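## Task

Plates E01, E07, E10 and E70 sit one apiece in nests N1 to N4, and only their ID labels reveal which plate is in which nest. First, build a stack in rack S1 with E10 at the bottom, then E07, then E70, then E01 on top. The bottom plate must rest flat on the rack floor, each later plate must be seated all the way into the one beneath, and every plate's labelled short end must point to the rack's front, the side facing the viewer. Second, release the plates and push the START key on post KP until it latches. START must not be pressed, or even lit, before the stack is correct. Third, return each plate to the nest it came from, lying flat within that nest's locators, with well A1 at the corner marked A1, while START stays latched. Nothing may count on the gripper to hold it in place at the end; open the gripper and back away before finishing.

## Robot and tools

Robot: one four-axis plate-handling arm with a single two-finger gripper that always stays level and cannot tilt. Joints from base outward: lift (0.000 to 0.550 m), shoulder (-2.000 to 2.000 rad), elbow (-2.800 to 2.800 rad), wrist yaw (-12.566 to 12.566 rad). The commanded point, end_effector_position, sits midway between the two rubber pads, 2 to 3 cm back from the fingertips. Fingers extend along the gripper's +x axis and close along its y axis. The fingertips never touch, even when closed, so a key is pushed with one fingertip.

Frames: the scene frame has its origin on the table surface under the arm base, +z up, and +y to the left when looking along +x. Results report the gripper pose in this frame (position in metres plus quaternion wxyz); the printed position may be slightly wrong, more so at long reach. Motion commands, however, are given in the gripper's own axes.

Labels: on each plate, well A1 lies at the labelled short end, in the corner opposite the labelled long side. Use this to set orientation in the rack and in the nests.

execute_actions(actions): a list of actions run one after another; an empty list only returns state and images. Each action is a table of at most 15 rows, one row per 1/30 s control step; if fewer rows are given, the final row repeats until 15 steps pass. Each row is five numbers, each from -1 to 1: dx, dy, dz, rz, opening. The first four are an offset, in gripper axes, from the gripper's measured pose at the start of that action (for the first action in a call, the pose in the latest result of this scene). Every row refers to that same start pose, not to the row before. Scale: 1.0 equals 0.6 m for dx, dy, dz and 180 degrees for rz; rz turns about the gripper z axis, from +x toward +y. Opening is absolute, not an offset: +1 is fully open (0.140 m), -1 is closed (0.066 m gap remains). Closing from fully open needs at least about 0.6 s. Each step, the target is clipped to within 70 mm and 16 degrees of the measured pose, so far targets take several actions; after an action the arm stops at the last clipped pose. Results list end_effector_position at some steps, with HELD where a row was held back.

move(target, speed, blocking): drives the gripper in a straight line to one target row, laid out exactly like an execute_actions row (offset in gripper axes from the pose in this scene's latest result showing one; opening absolute, sent at the start). speed is in m/s, 0.002 to 0.5, default 0.25; turning is capped at twice that in rad/s. A path lasts 0.5 to 10 s and is cut off at 10 s. It does not slow for obstacles, and the arm can lag, drift, or overshoot speed, mostly near full extension. Faster contact hits harder; aiming farther past a contact presses harder. The result adds a move: line: done, off_target, moving, held or fault, plus which limits acted (paced: pose was clipped; held: a check blocked steps, after which the arm may rush) and the distance from target. blocking=false returns after 0.5 s while the arm keeps moving; check with wait(0), and call wait or stop before any new motion.

wait(seconds): 0 to 10 s, holding the last command; returns early if a running move ends. stop(): brakes a running move; fingers keep going. zoom_image(camera, region): enlarges part of the latest image from cam_high (672x504), cam_low (672x504) or cam_wrist (616x616); region is [x0, y0, x1, y1] in pixels, at most 504 by 504. finished_scene(scene): ends the current scene, given its number, irreversibly, and reports success; the next scene's task appears in that result.

Result lines: Joint positions shows lift, shoulder, elbow, wrist yaw, then pad gap in metres. grip_measured is the finger opening on the command scale (readings may be off about 1 mm consistently). To hold something, command an opening roughly 0.04 under grip_measured; a smaller gap holds more gently. Pad force tops out near 18 N, though fast closing can squeeze harder. Hand target is where the controller is now heading. A pose unreachable line means the clearance check altered or blocked the command.

Hazards: keep the elbow more than 0.4 rad from 0 or the arm may fold and fault. Load limits are lift 55.2 N, shoulder 8.28 N m, elbow 4.14 N m, wrist yaw 1.38 N m, counting held weight; hitting one freezes the arm for 10 s and drops the rest of the call. Holding loads heats motors; MOTOR HOT appears at 85 °C and at 100 °C an OVER-TEMPERATURE FAULT brakes the arm until it cools. Offsets come from measured pose, so repeating one against something rigid adds no force, but against something yielding it goes deeper. Avoid drops beyond a few millimetres, slams, hard pushes, and anything leaving the table, which ends the scene. Loose objects may occasionally get nudged by outside disturbances.

Each tool is called after "Request:" as name([rows], argument=value, ...), one row to a line, values as JSON.

## Session

Request:
execute_actions(actions=[])

Scene clock: 0.00 s.
end_effector_position=(+0.4020, -0.2959, +0.4636) grip_measured=+1.00 end_effector_quat_wxyz=(+0.763, +0.000, +0.000, -0.646)
Joint positions: [ 0.459  0.263  1.027 -2.695  0.14 ]
Hand target: +0.402, -0.296, +0.464; +0.763, +0.000, +0.000, -0.646

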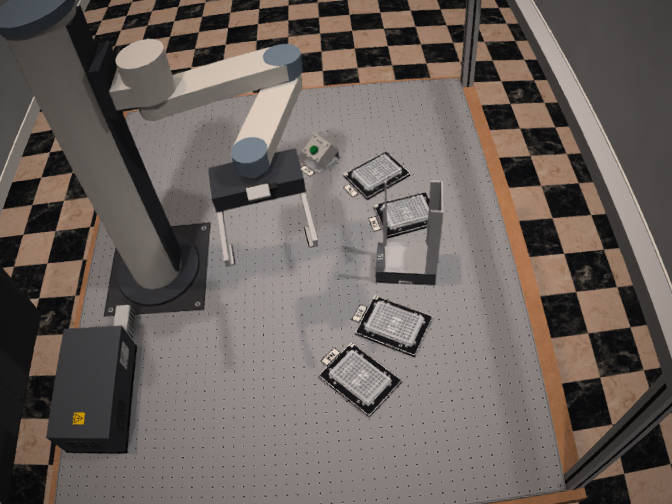

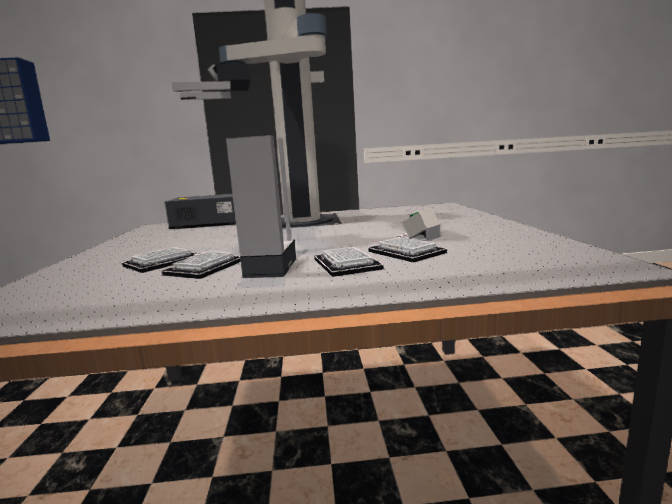

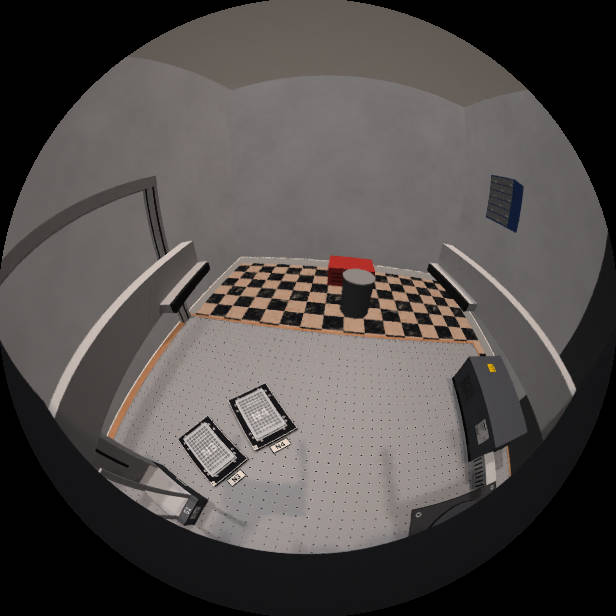

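Request:
zoom_image(camera="cam_high", region=[280, 120, 480, 300])

Request:
zoom_image(camera="cam_high", region=[300, 280, 460, 420])

Request:
zoom_image(camera="cam_low", region=[110, 120, 470, 300])

Region (280, 120, 480, 300) of cam_high's 672x504 image, scaled by 2.520, with more detail than that image has; it fills the top 454 rows of this view, and the rest is white.

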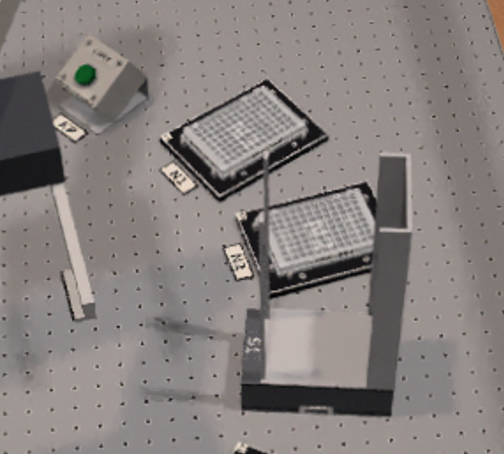

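Region (300, 280, 460, 420) of cam_high's 672x504 image, scaled by 3.150, with more detail than that image has; it fills the top 441 rows of this view, and the rest is white.

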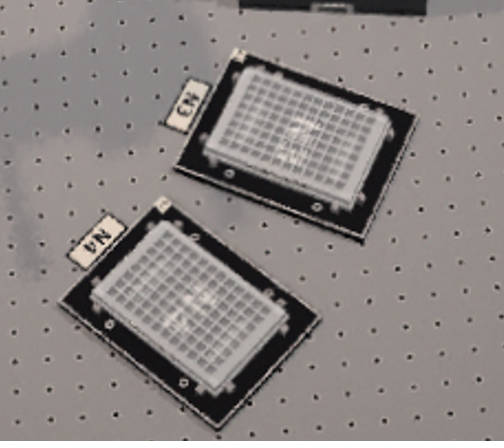

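Region (110, 120, 470, 300) of cam_low's 672x504 image, scaled by 1.400, with more detail than that image has.

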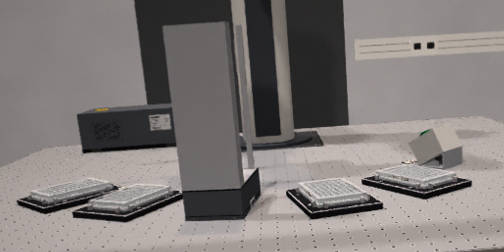

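Request:
move(target=[-0.36,0.06,-0.55,0.447,1])

Request:
zoom_image(camera="cam_wrist", region=[100, 230, 520, 480])

Scene clock: 14.73 s.
end_effector_position=(+0.4019, -0.0770, +0.1336) grip_measured=+1.00 end_effector_quat_wxyz=(+1.000, +0.000, +0.000, -0.000)
Joint positions: [ 0.129  0.291  0.423 -0.715  0.14 ]
Hand target: +0.402, -0.077, +0.134; +1.000, +0.000, +0.000, -0.000
Off the commanded pose: 0.000 m, 0 deg.
move: done

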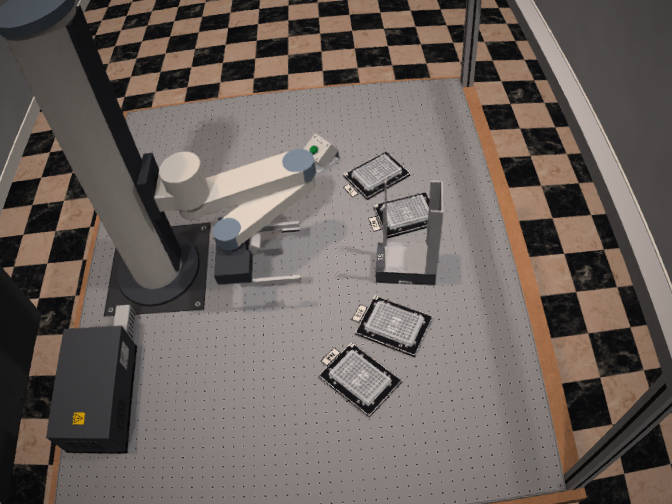

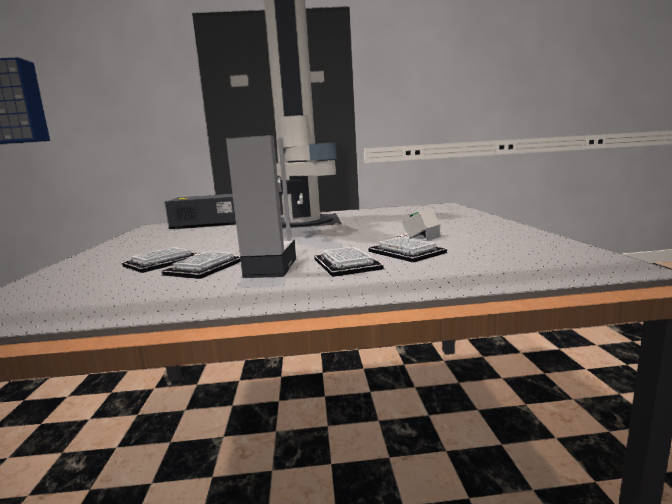

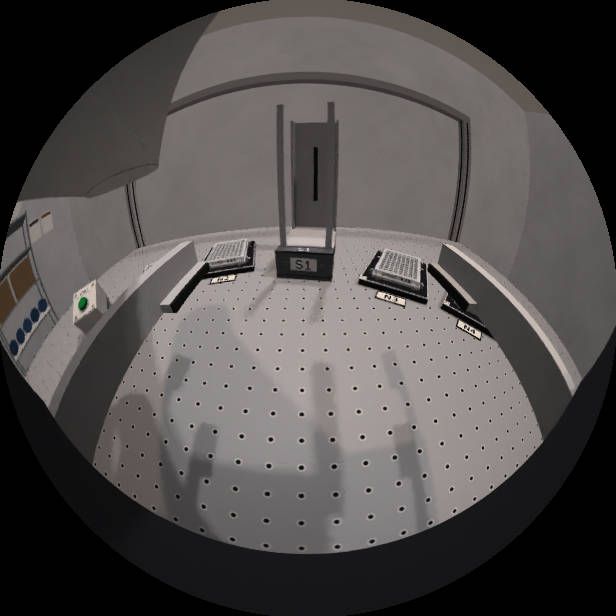

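Region (100, 230, 520, 480) of cam_wrist's 616x616 image, scaled by 1.200, with more detail than that image has; it fills the top 300 rows of this view, and the rest is white.

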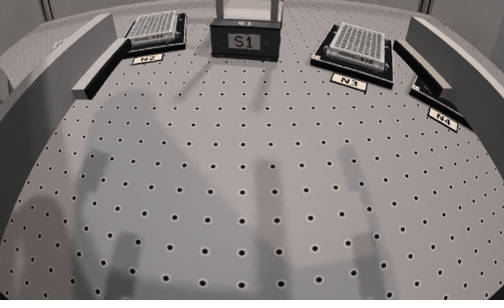

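Request:
zoom_image(camera="cam_wrist", region=[190, 225, 440, 315])

Request:
move(target=[0.25,-0.2,-0.08,-0.14,1])

Request:
zoom_image(camera="cam_wrist", region=[150, 200, 550, 450])

Region (190, 225, 440, 315) of cam_wrist's 616x616 image, scaled by 2.016, with more detail than that image has; it fills the top 181 rows of this view, and the rest is white.

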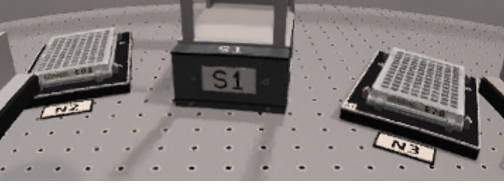

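Scene clock: 20.73 s.
end_effector_position=(+0.5519, -0.1970, +0.0856) grip_measured=+1.00 end_effector_quat_wxyz=(+0.976, +0.000, +0.000, -0.218)
Joint positions: [ 0.081  0.374  1.153 -1.967  0.14 ]
Hand target: +0.552, -0.197, +0.086; +0.976, +0.000, +0.000, -0.218
Off the commanded pose: 0.000 m, 0 deg.
move: done

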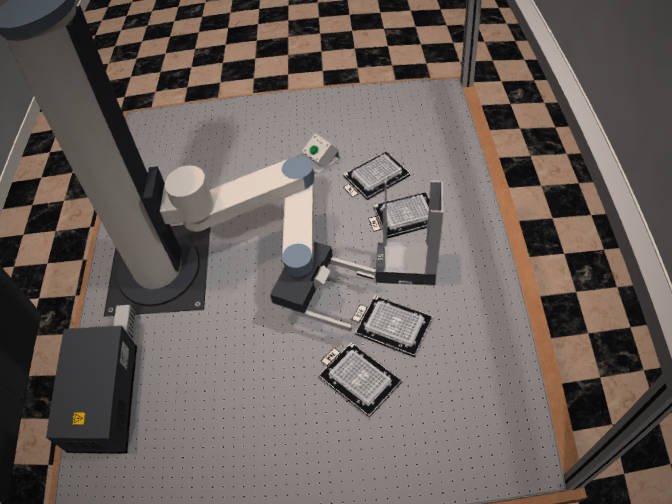

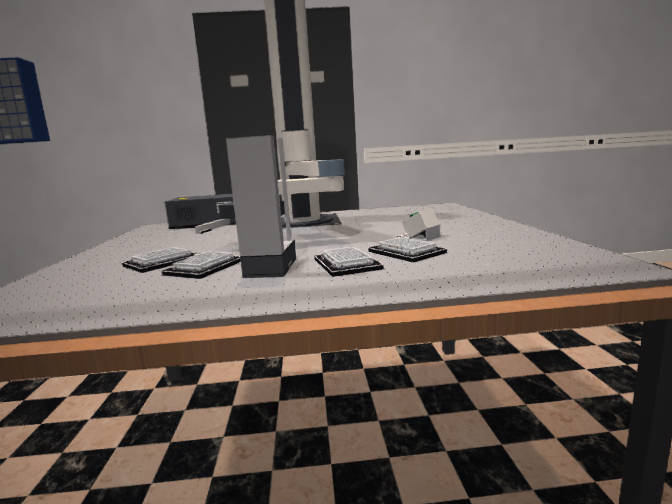

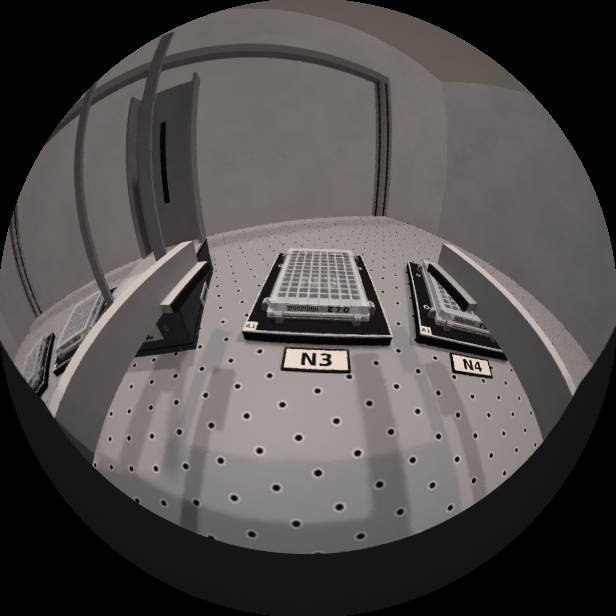

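Region (150, 200, 550, 450) of cam_wrist's 616x616 image, scaled by 1.260, with more detail than that image has; it fills the top 315 rows of this view, and the rest is white.

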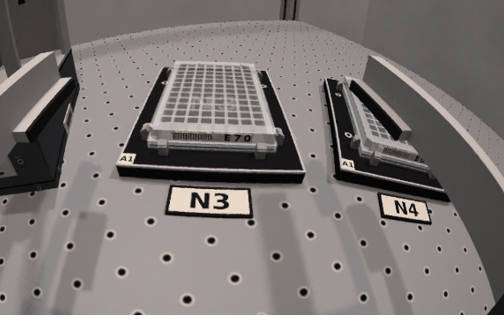

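Request:
move(target=[-0.042,-0.25,-0.04,-0.1,0.2])

Scene clock: 24.50 s.
end_effector_position=(+0.4651, -0.3220, +0.0615) grip_measured=+0.20 end_effector_quat_wxyz=(+0.930, +0.000, +0.000, -0.368)
Joint positions: [ 0.057 -0.016  1.194 -1.932  0.11 ]
Hand target: +0.465, -0.322, +0.062; +0.930, +0.000, +0.000, -0.368
Off the commanded pose: 0.000 m, 0 deg.
move: done

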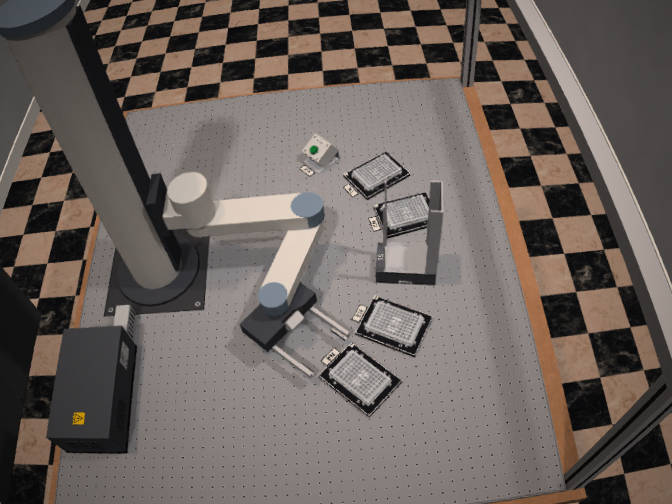

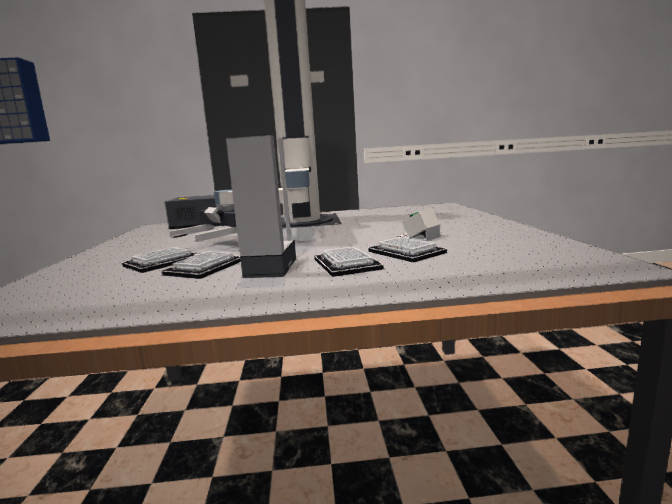

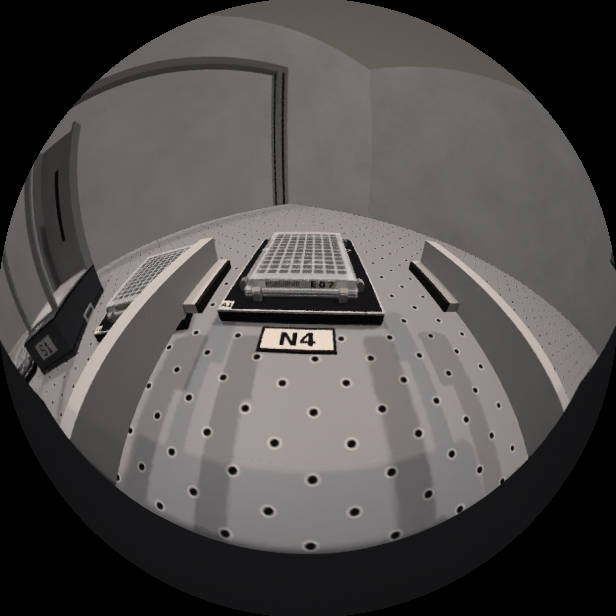

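Request:
move(target=[-0.52,0.723,0,0.395,0.2])

Scene clock: 31.33 s.
end_effector_position=(+0.5349, +0.2079, +0.0615) grip_measured=+0.20 end_effector_quat_wxyz=(+0.970, +0.000, +0.000, +0.241)
Joint positions: [ 0.057  1.435  1.108 -2.057  0.11 ]
Hand target: +0.535, +0.208, +0.062; +0.971, +0.000, +0.000, +0.241
Off the commanded pose: 0.000 m, 0 deg.
move: done

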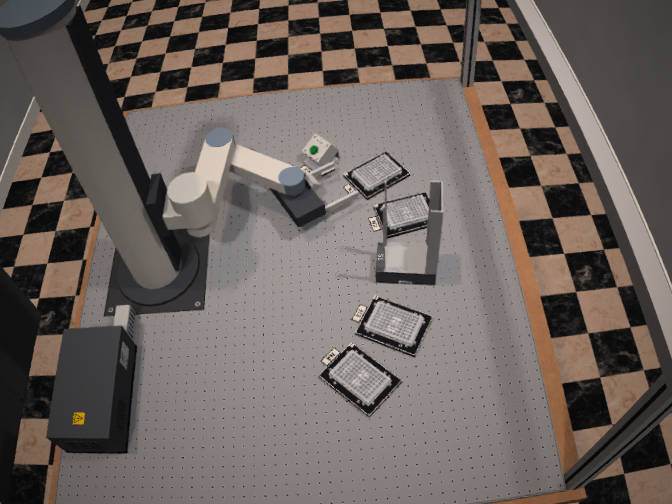

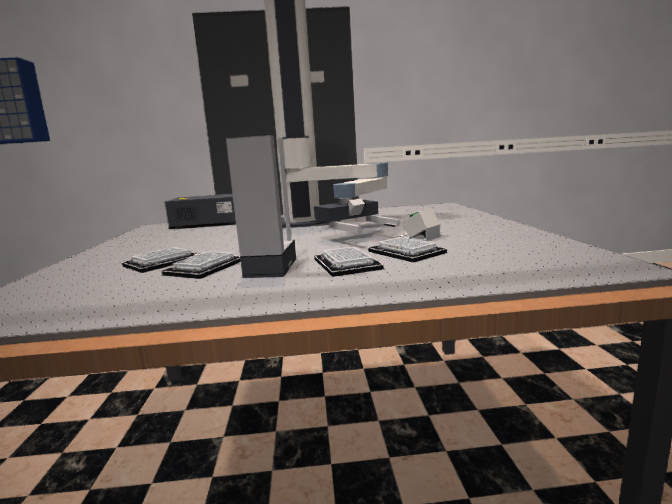

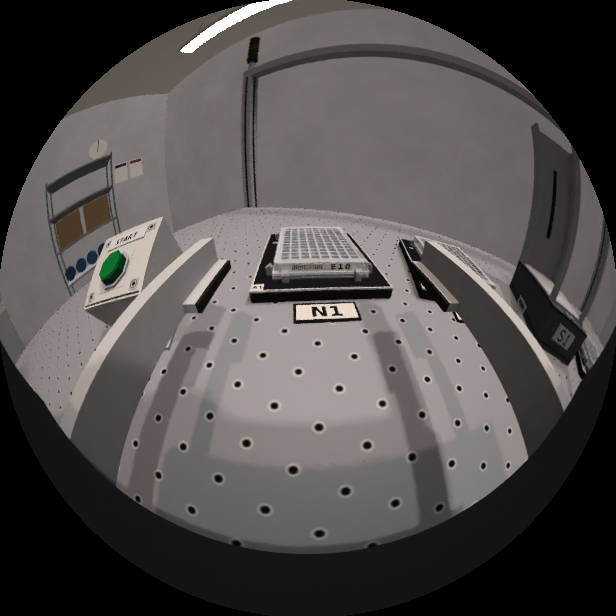

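Request:
move(target=[0.24,0.01,-0.03,0.033,0.2], speed=0.15)

Request:
zoom_image(camera="cam_high", region=[300, 120, 440, 220])

Request:
zoom_image(camera="cam_low", region=[340, 190, 470, 280])

Scene clock: 37.87 s.
end_effector_position=(+0.6593, +0.2806, +0.0435) grip_measured=+0.20 end_effector_quat_wxyz=(+0.957, +0.000, +0.000, +0.291)
Joint positions: [ 0.039  1.079  1.877 -2.365  0.11 ]
Hand target: +0.659, +0.281, +0.044; +0.957, +0.000, +0.000, +0.291
Off the commanded pose: 0.000 m, 0 deg.
move: done

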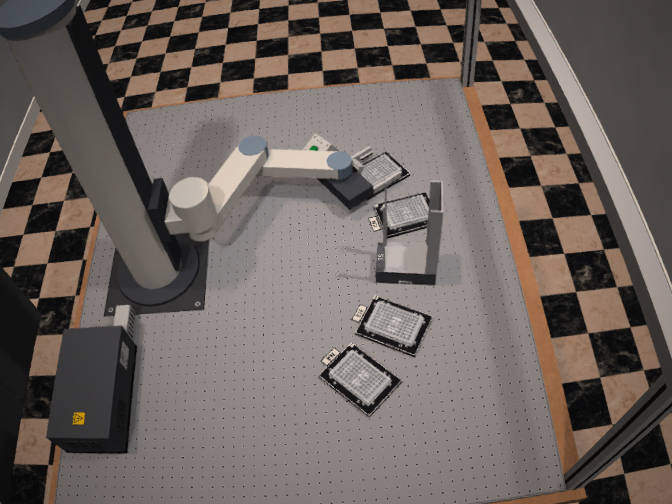

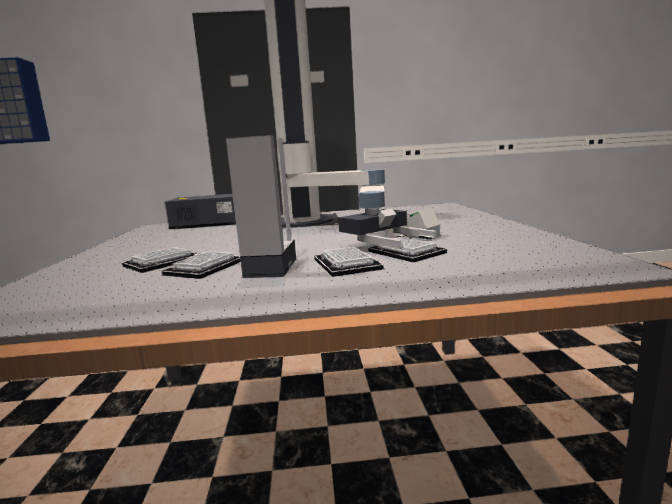

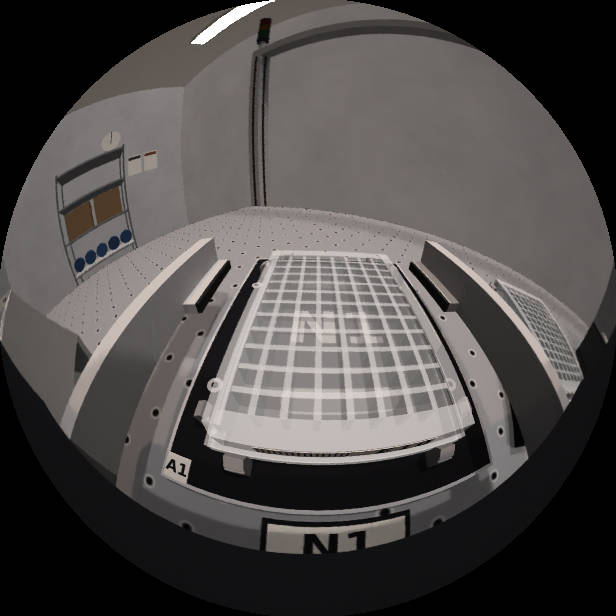

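Region (300, 120, 440, 220) of cam_high's 672x504 image, scaled by 3.600, with more detail than that image has; it fills the top 360 rows of this view, and the rest is white.

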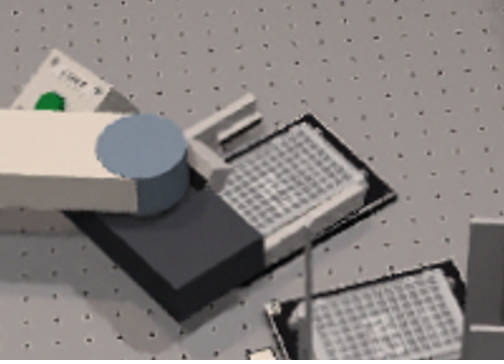

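Region (340, 190, 470, 280) of cam_low's 672x504 image, scaled by 3.877, with more detail than that image has; it fills the top 349 rows of this view, and the rest is white.

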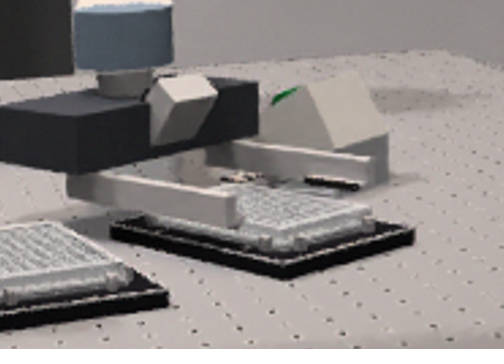

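Request:
move(target=[0,-0.012,-0.033,0,-0.2], speed=0.04)

Request:
zoom_image(camera="cam_low", region=[350, 210, 460, 280])

Request:
zoom_image(camera="cam_wrist", region=[150, 220, 490, 480])

Scene clock: 53.13 s.
end_effector_position=(+0.6627, +0.2756, +0.0273) grip_measured=-0.20 end_effector_quat_wxyz=(+0.956, +0.000, +0.000, +0.292)
Joint positions: [ 0.022  1.062  1.881 -2.351  0.096]
Hand target: +0.663, +0.276, +0.027; +0.956, +0.000, +0.000, +0.292
Off the commanded pose: 0.004 m, 0 deg.
TORQUE FAULT: the external load on joint 1 (lift) reached its load limit, and the arm stopped for 10 seconds. That time counts as 20 of the actions that you can send in this scene. The arm's remaining commands of this call were not run. The arm holds where it stopped, with its grip as last carried out, and accepts commands again: back off and push less far. The arm stops again, at the same cost, whenever a joint's load reaches its limit.
move: fault

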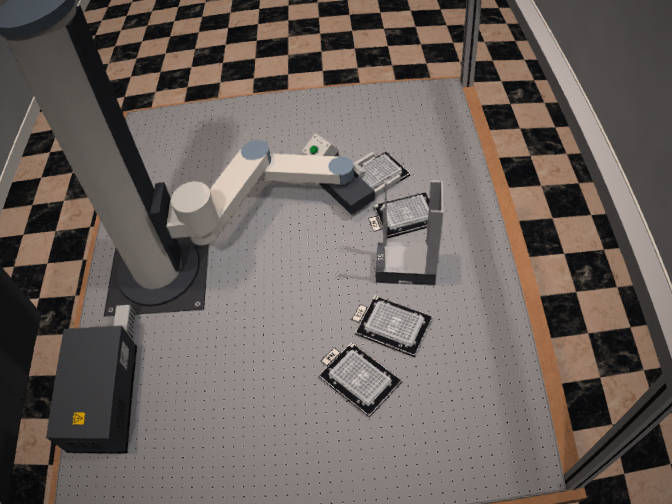

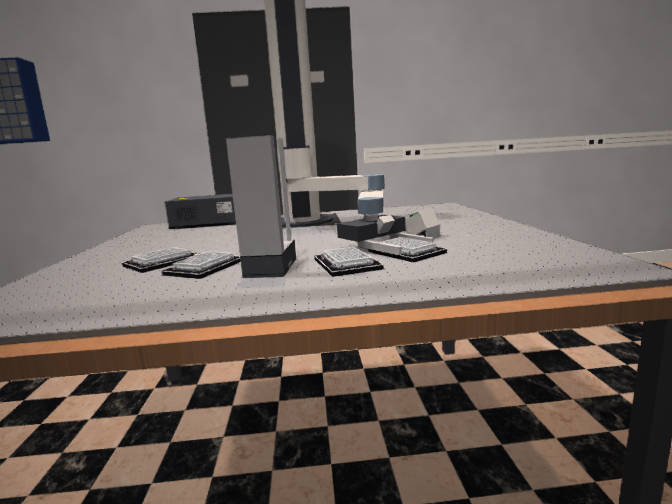

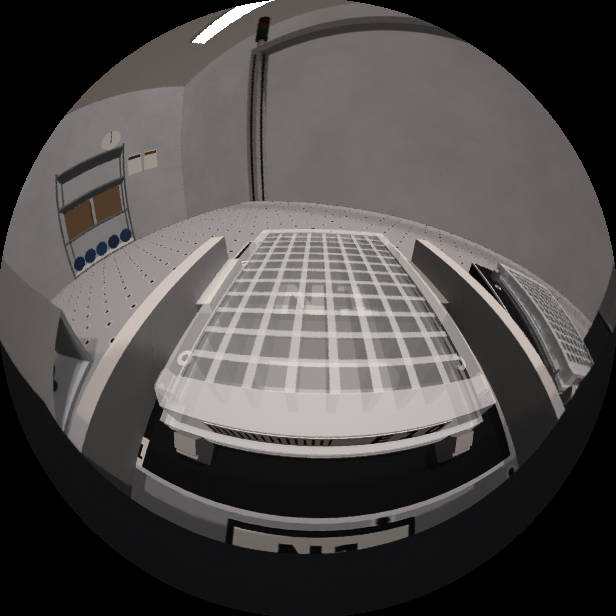

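Region (350, 210, 460, 280) of cam_low's 672x504 image, scaled by 4.582, with more detail than that image has; it fills the top 321 rows of this view, and the rest is white.

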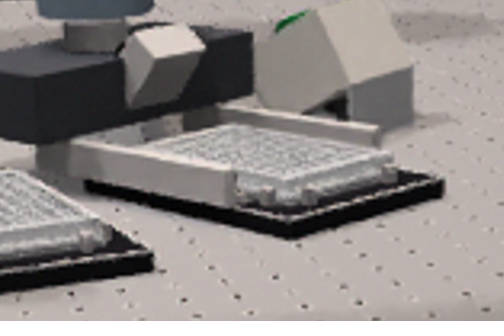

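Region (150, 220, 490, 480) of cam_wrist's 616x616 image, scaled by 1.482, with more detail than that image has; it fills the top 385 rows of this view, and the rest is white.

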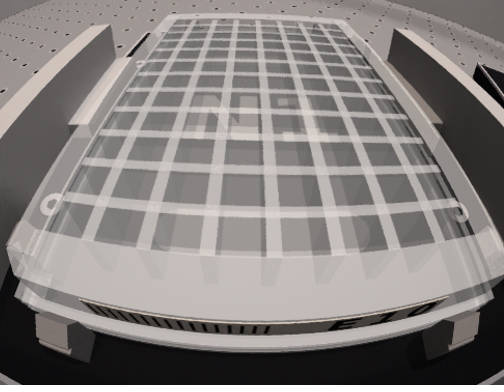

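Request:
move(target=[0,-0.003,0.011,0,-0.2], speed=0.03)

Request:
move(target=[0,0,0,0,-0.56])

Request:
zoom_image(camera="cam_wrist", region=[150, 220, 490, 480])

Scene clock: 57.97 s.
end_effector_position=(+0.6637, +0.2741, +0.0339) grip_measured=-0.20 end_effector_quat_wxyz=(+0.956, +0.000, +0.000, +0.292)
Joint positions: [ 0.029  1.058  1.882 -2.348  0.096]
Hand target: +0.664, +0.274, +0.034; +0.956, +0.000, +0.000, +0.292
Off the commanded pose: 0.000 m, 0 deg.
move: done

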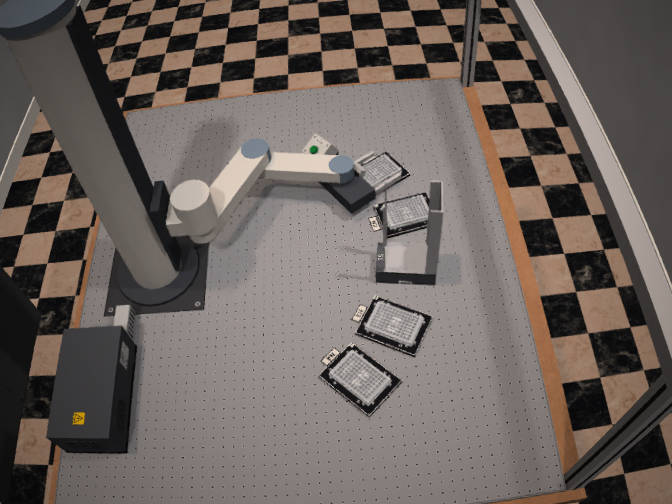

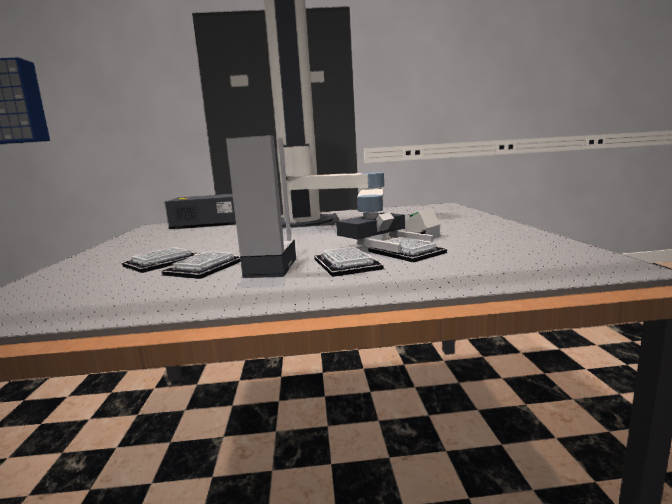

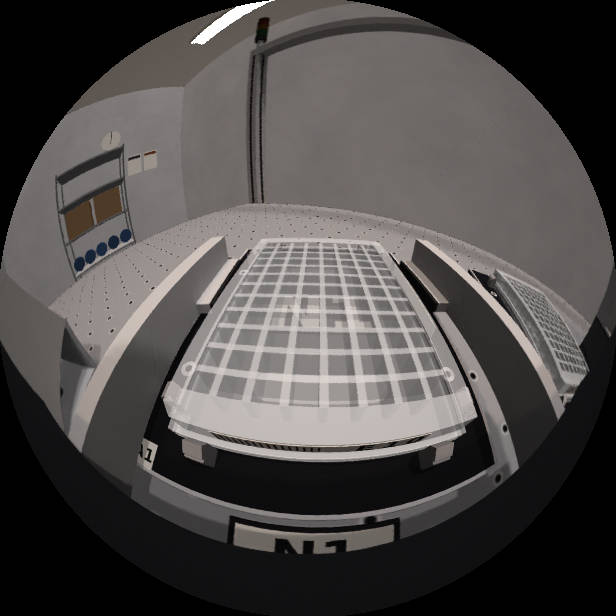

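Scene clock: 58.47 s.
end_effector_position=(+0.6623, +0.2774, +0.0339) grip_measured=-0.47 end_effector_quat_wxyz=(+0.955, +0.000, +0.000, +0.296)
Joint positions: [ 0.029  1.062  1.885 -2.346  0.085]
Hand target: +0.664, +0.274, +0.034; +0.956, +0.000, +0.000, +0.292
Off the commanded pose: 0.004 m, 1 deg.
move: off_target

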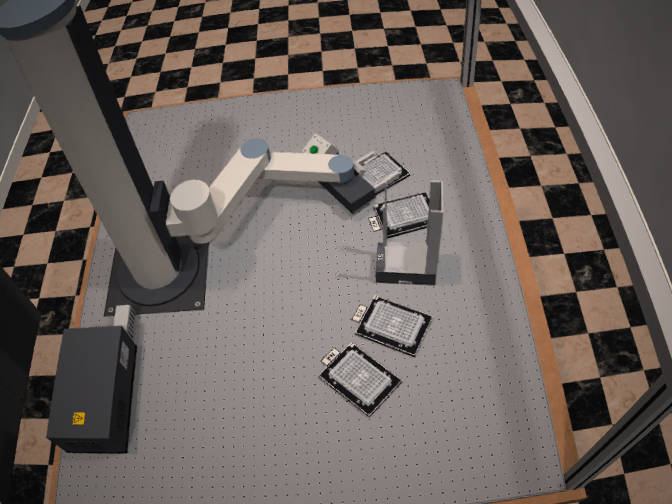

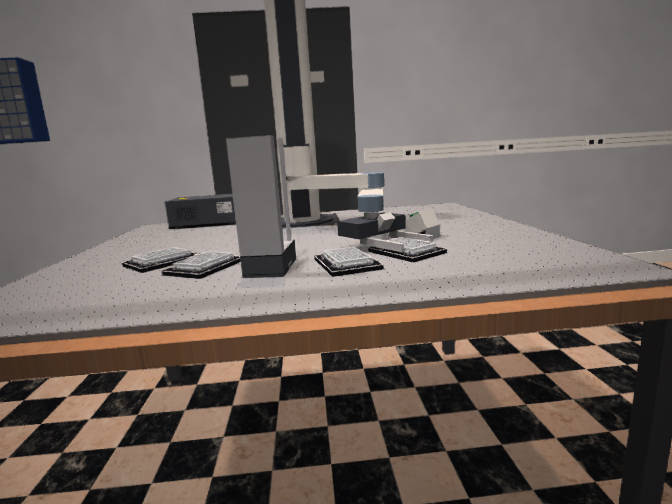

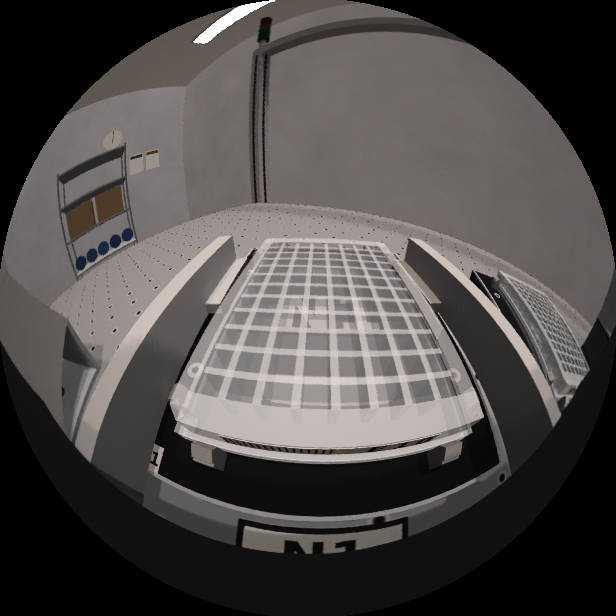

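Region (150, 220, 490, 480) of cam_wrist's 616x616 image, scaled by 1.482, with more detail than that image has; it fills the top 385 rows of this view, and the rest is white.

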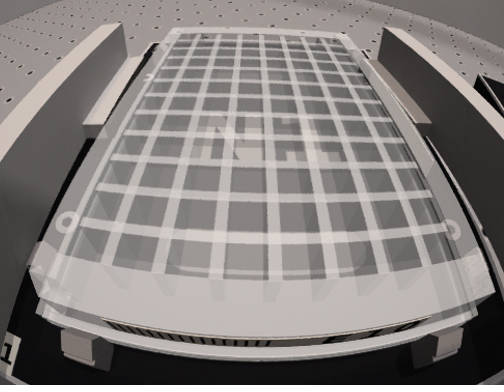

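Request:
move(target=[0,0,-0.005,0,-0.35], speed=0.004)

Request:
move(target=[0,0,0,0,-0.5])

Request:
zoom_image(camera="cam_wrist", region=[150, 220, 490, 480])

Request:
zoom_image(camera="cam_high", region=[300, 130, 420, 220])

Scene clock: 66.20 s.
end_effector_position=(+0.6622, +0.2775, +0.0309) grip_measured=-0.35 end_effector_quat_wxyz=(+0.955, +0.000, +0.000, +0.296)
Joint positions: [ 0.026  1.062  1.885 -2.346  0.09 ]
Hand target: +0.662, +0.277, +0.031; +0.955, +0.000, +0.000, +0.296
Off the commanded pose: 0.000 m, 0 deg.
move: done

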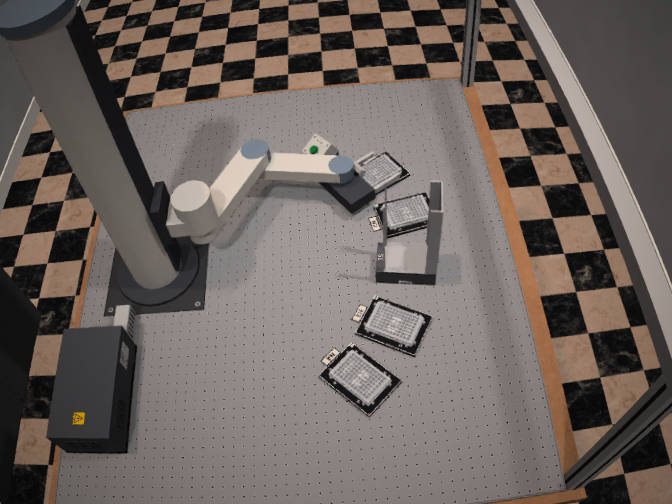

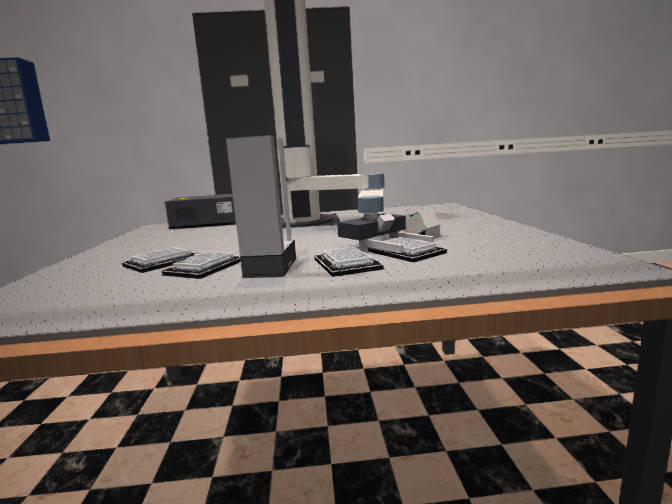

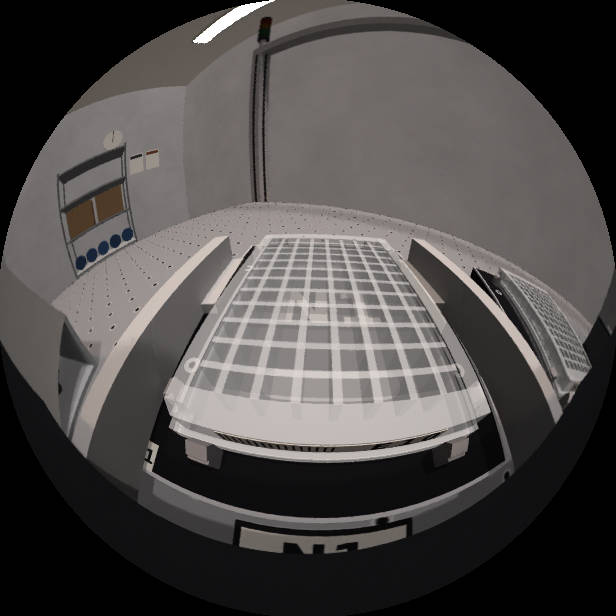

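Scene clock: 66.70 s.
end_effector_position=(+0.6626, +0.2768, +0.0309) grip_measured=-0.45 end_effector_quat_wxyz=(+0.956, +0.000, +0.000, +0.294)
Joint positions: [ 0.026  1.062  1.885 -2.35   0.087]
Hand target: +0.662, +0.277, +0.031; +0.955, +0.000, +0.000, +0.296
Off the commanded pose: 0.001 m, 0 deg.
move: done

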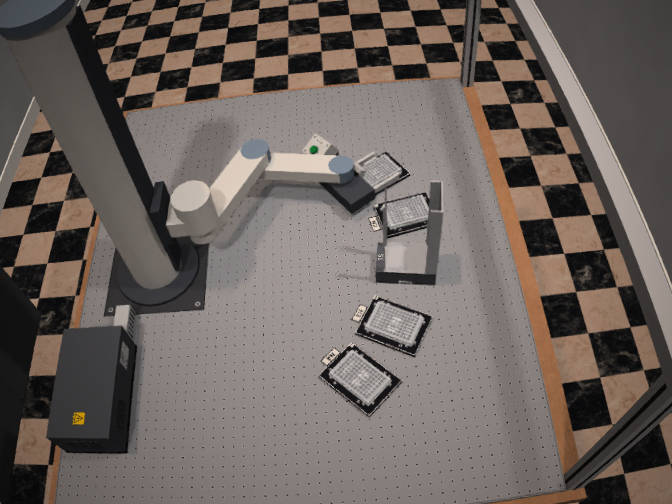

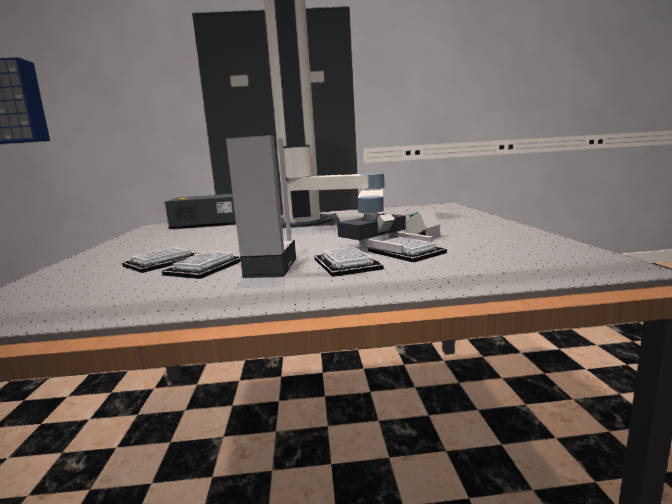

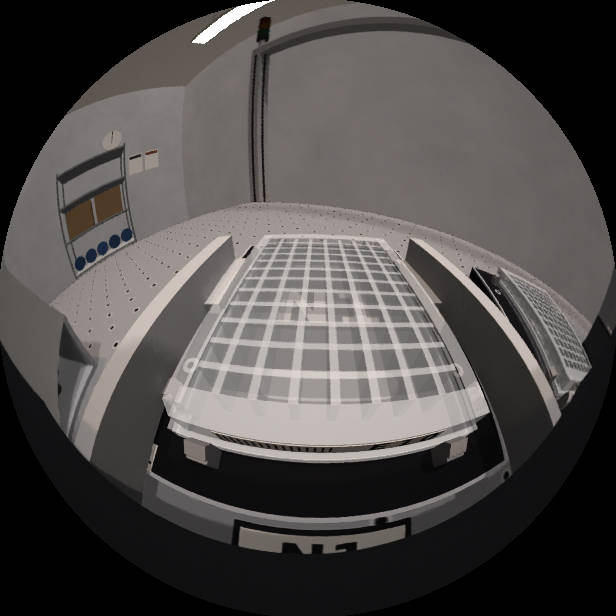

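Region (150, 220, 490, 480) of cam_wrist's 616x616 image, scaled by 1.482, with more detail than that image has; it fills the top 385 rows of this view, and the rest is white.

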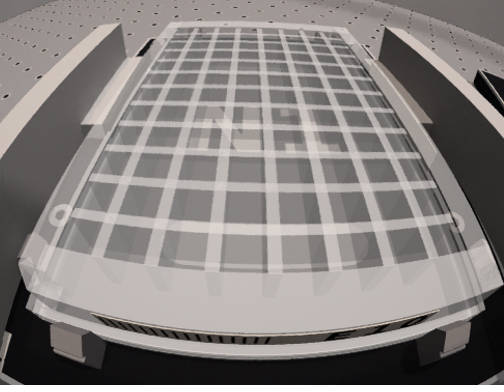

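Region (300, 130, 420, 220) of cam_high's 672x504 image, scaled by 4.200, with more detail than that image has; it fills the top 378 rows of this view, and the rest is white.

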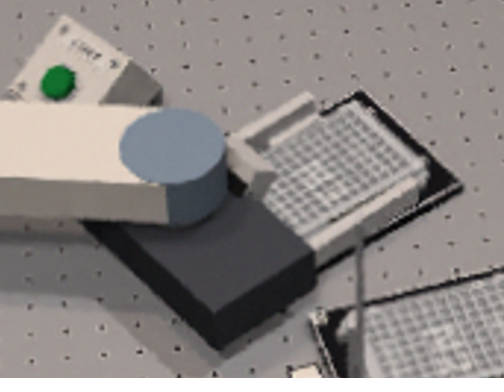

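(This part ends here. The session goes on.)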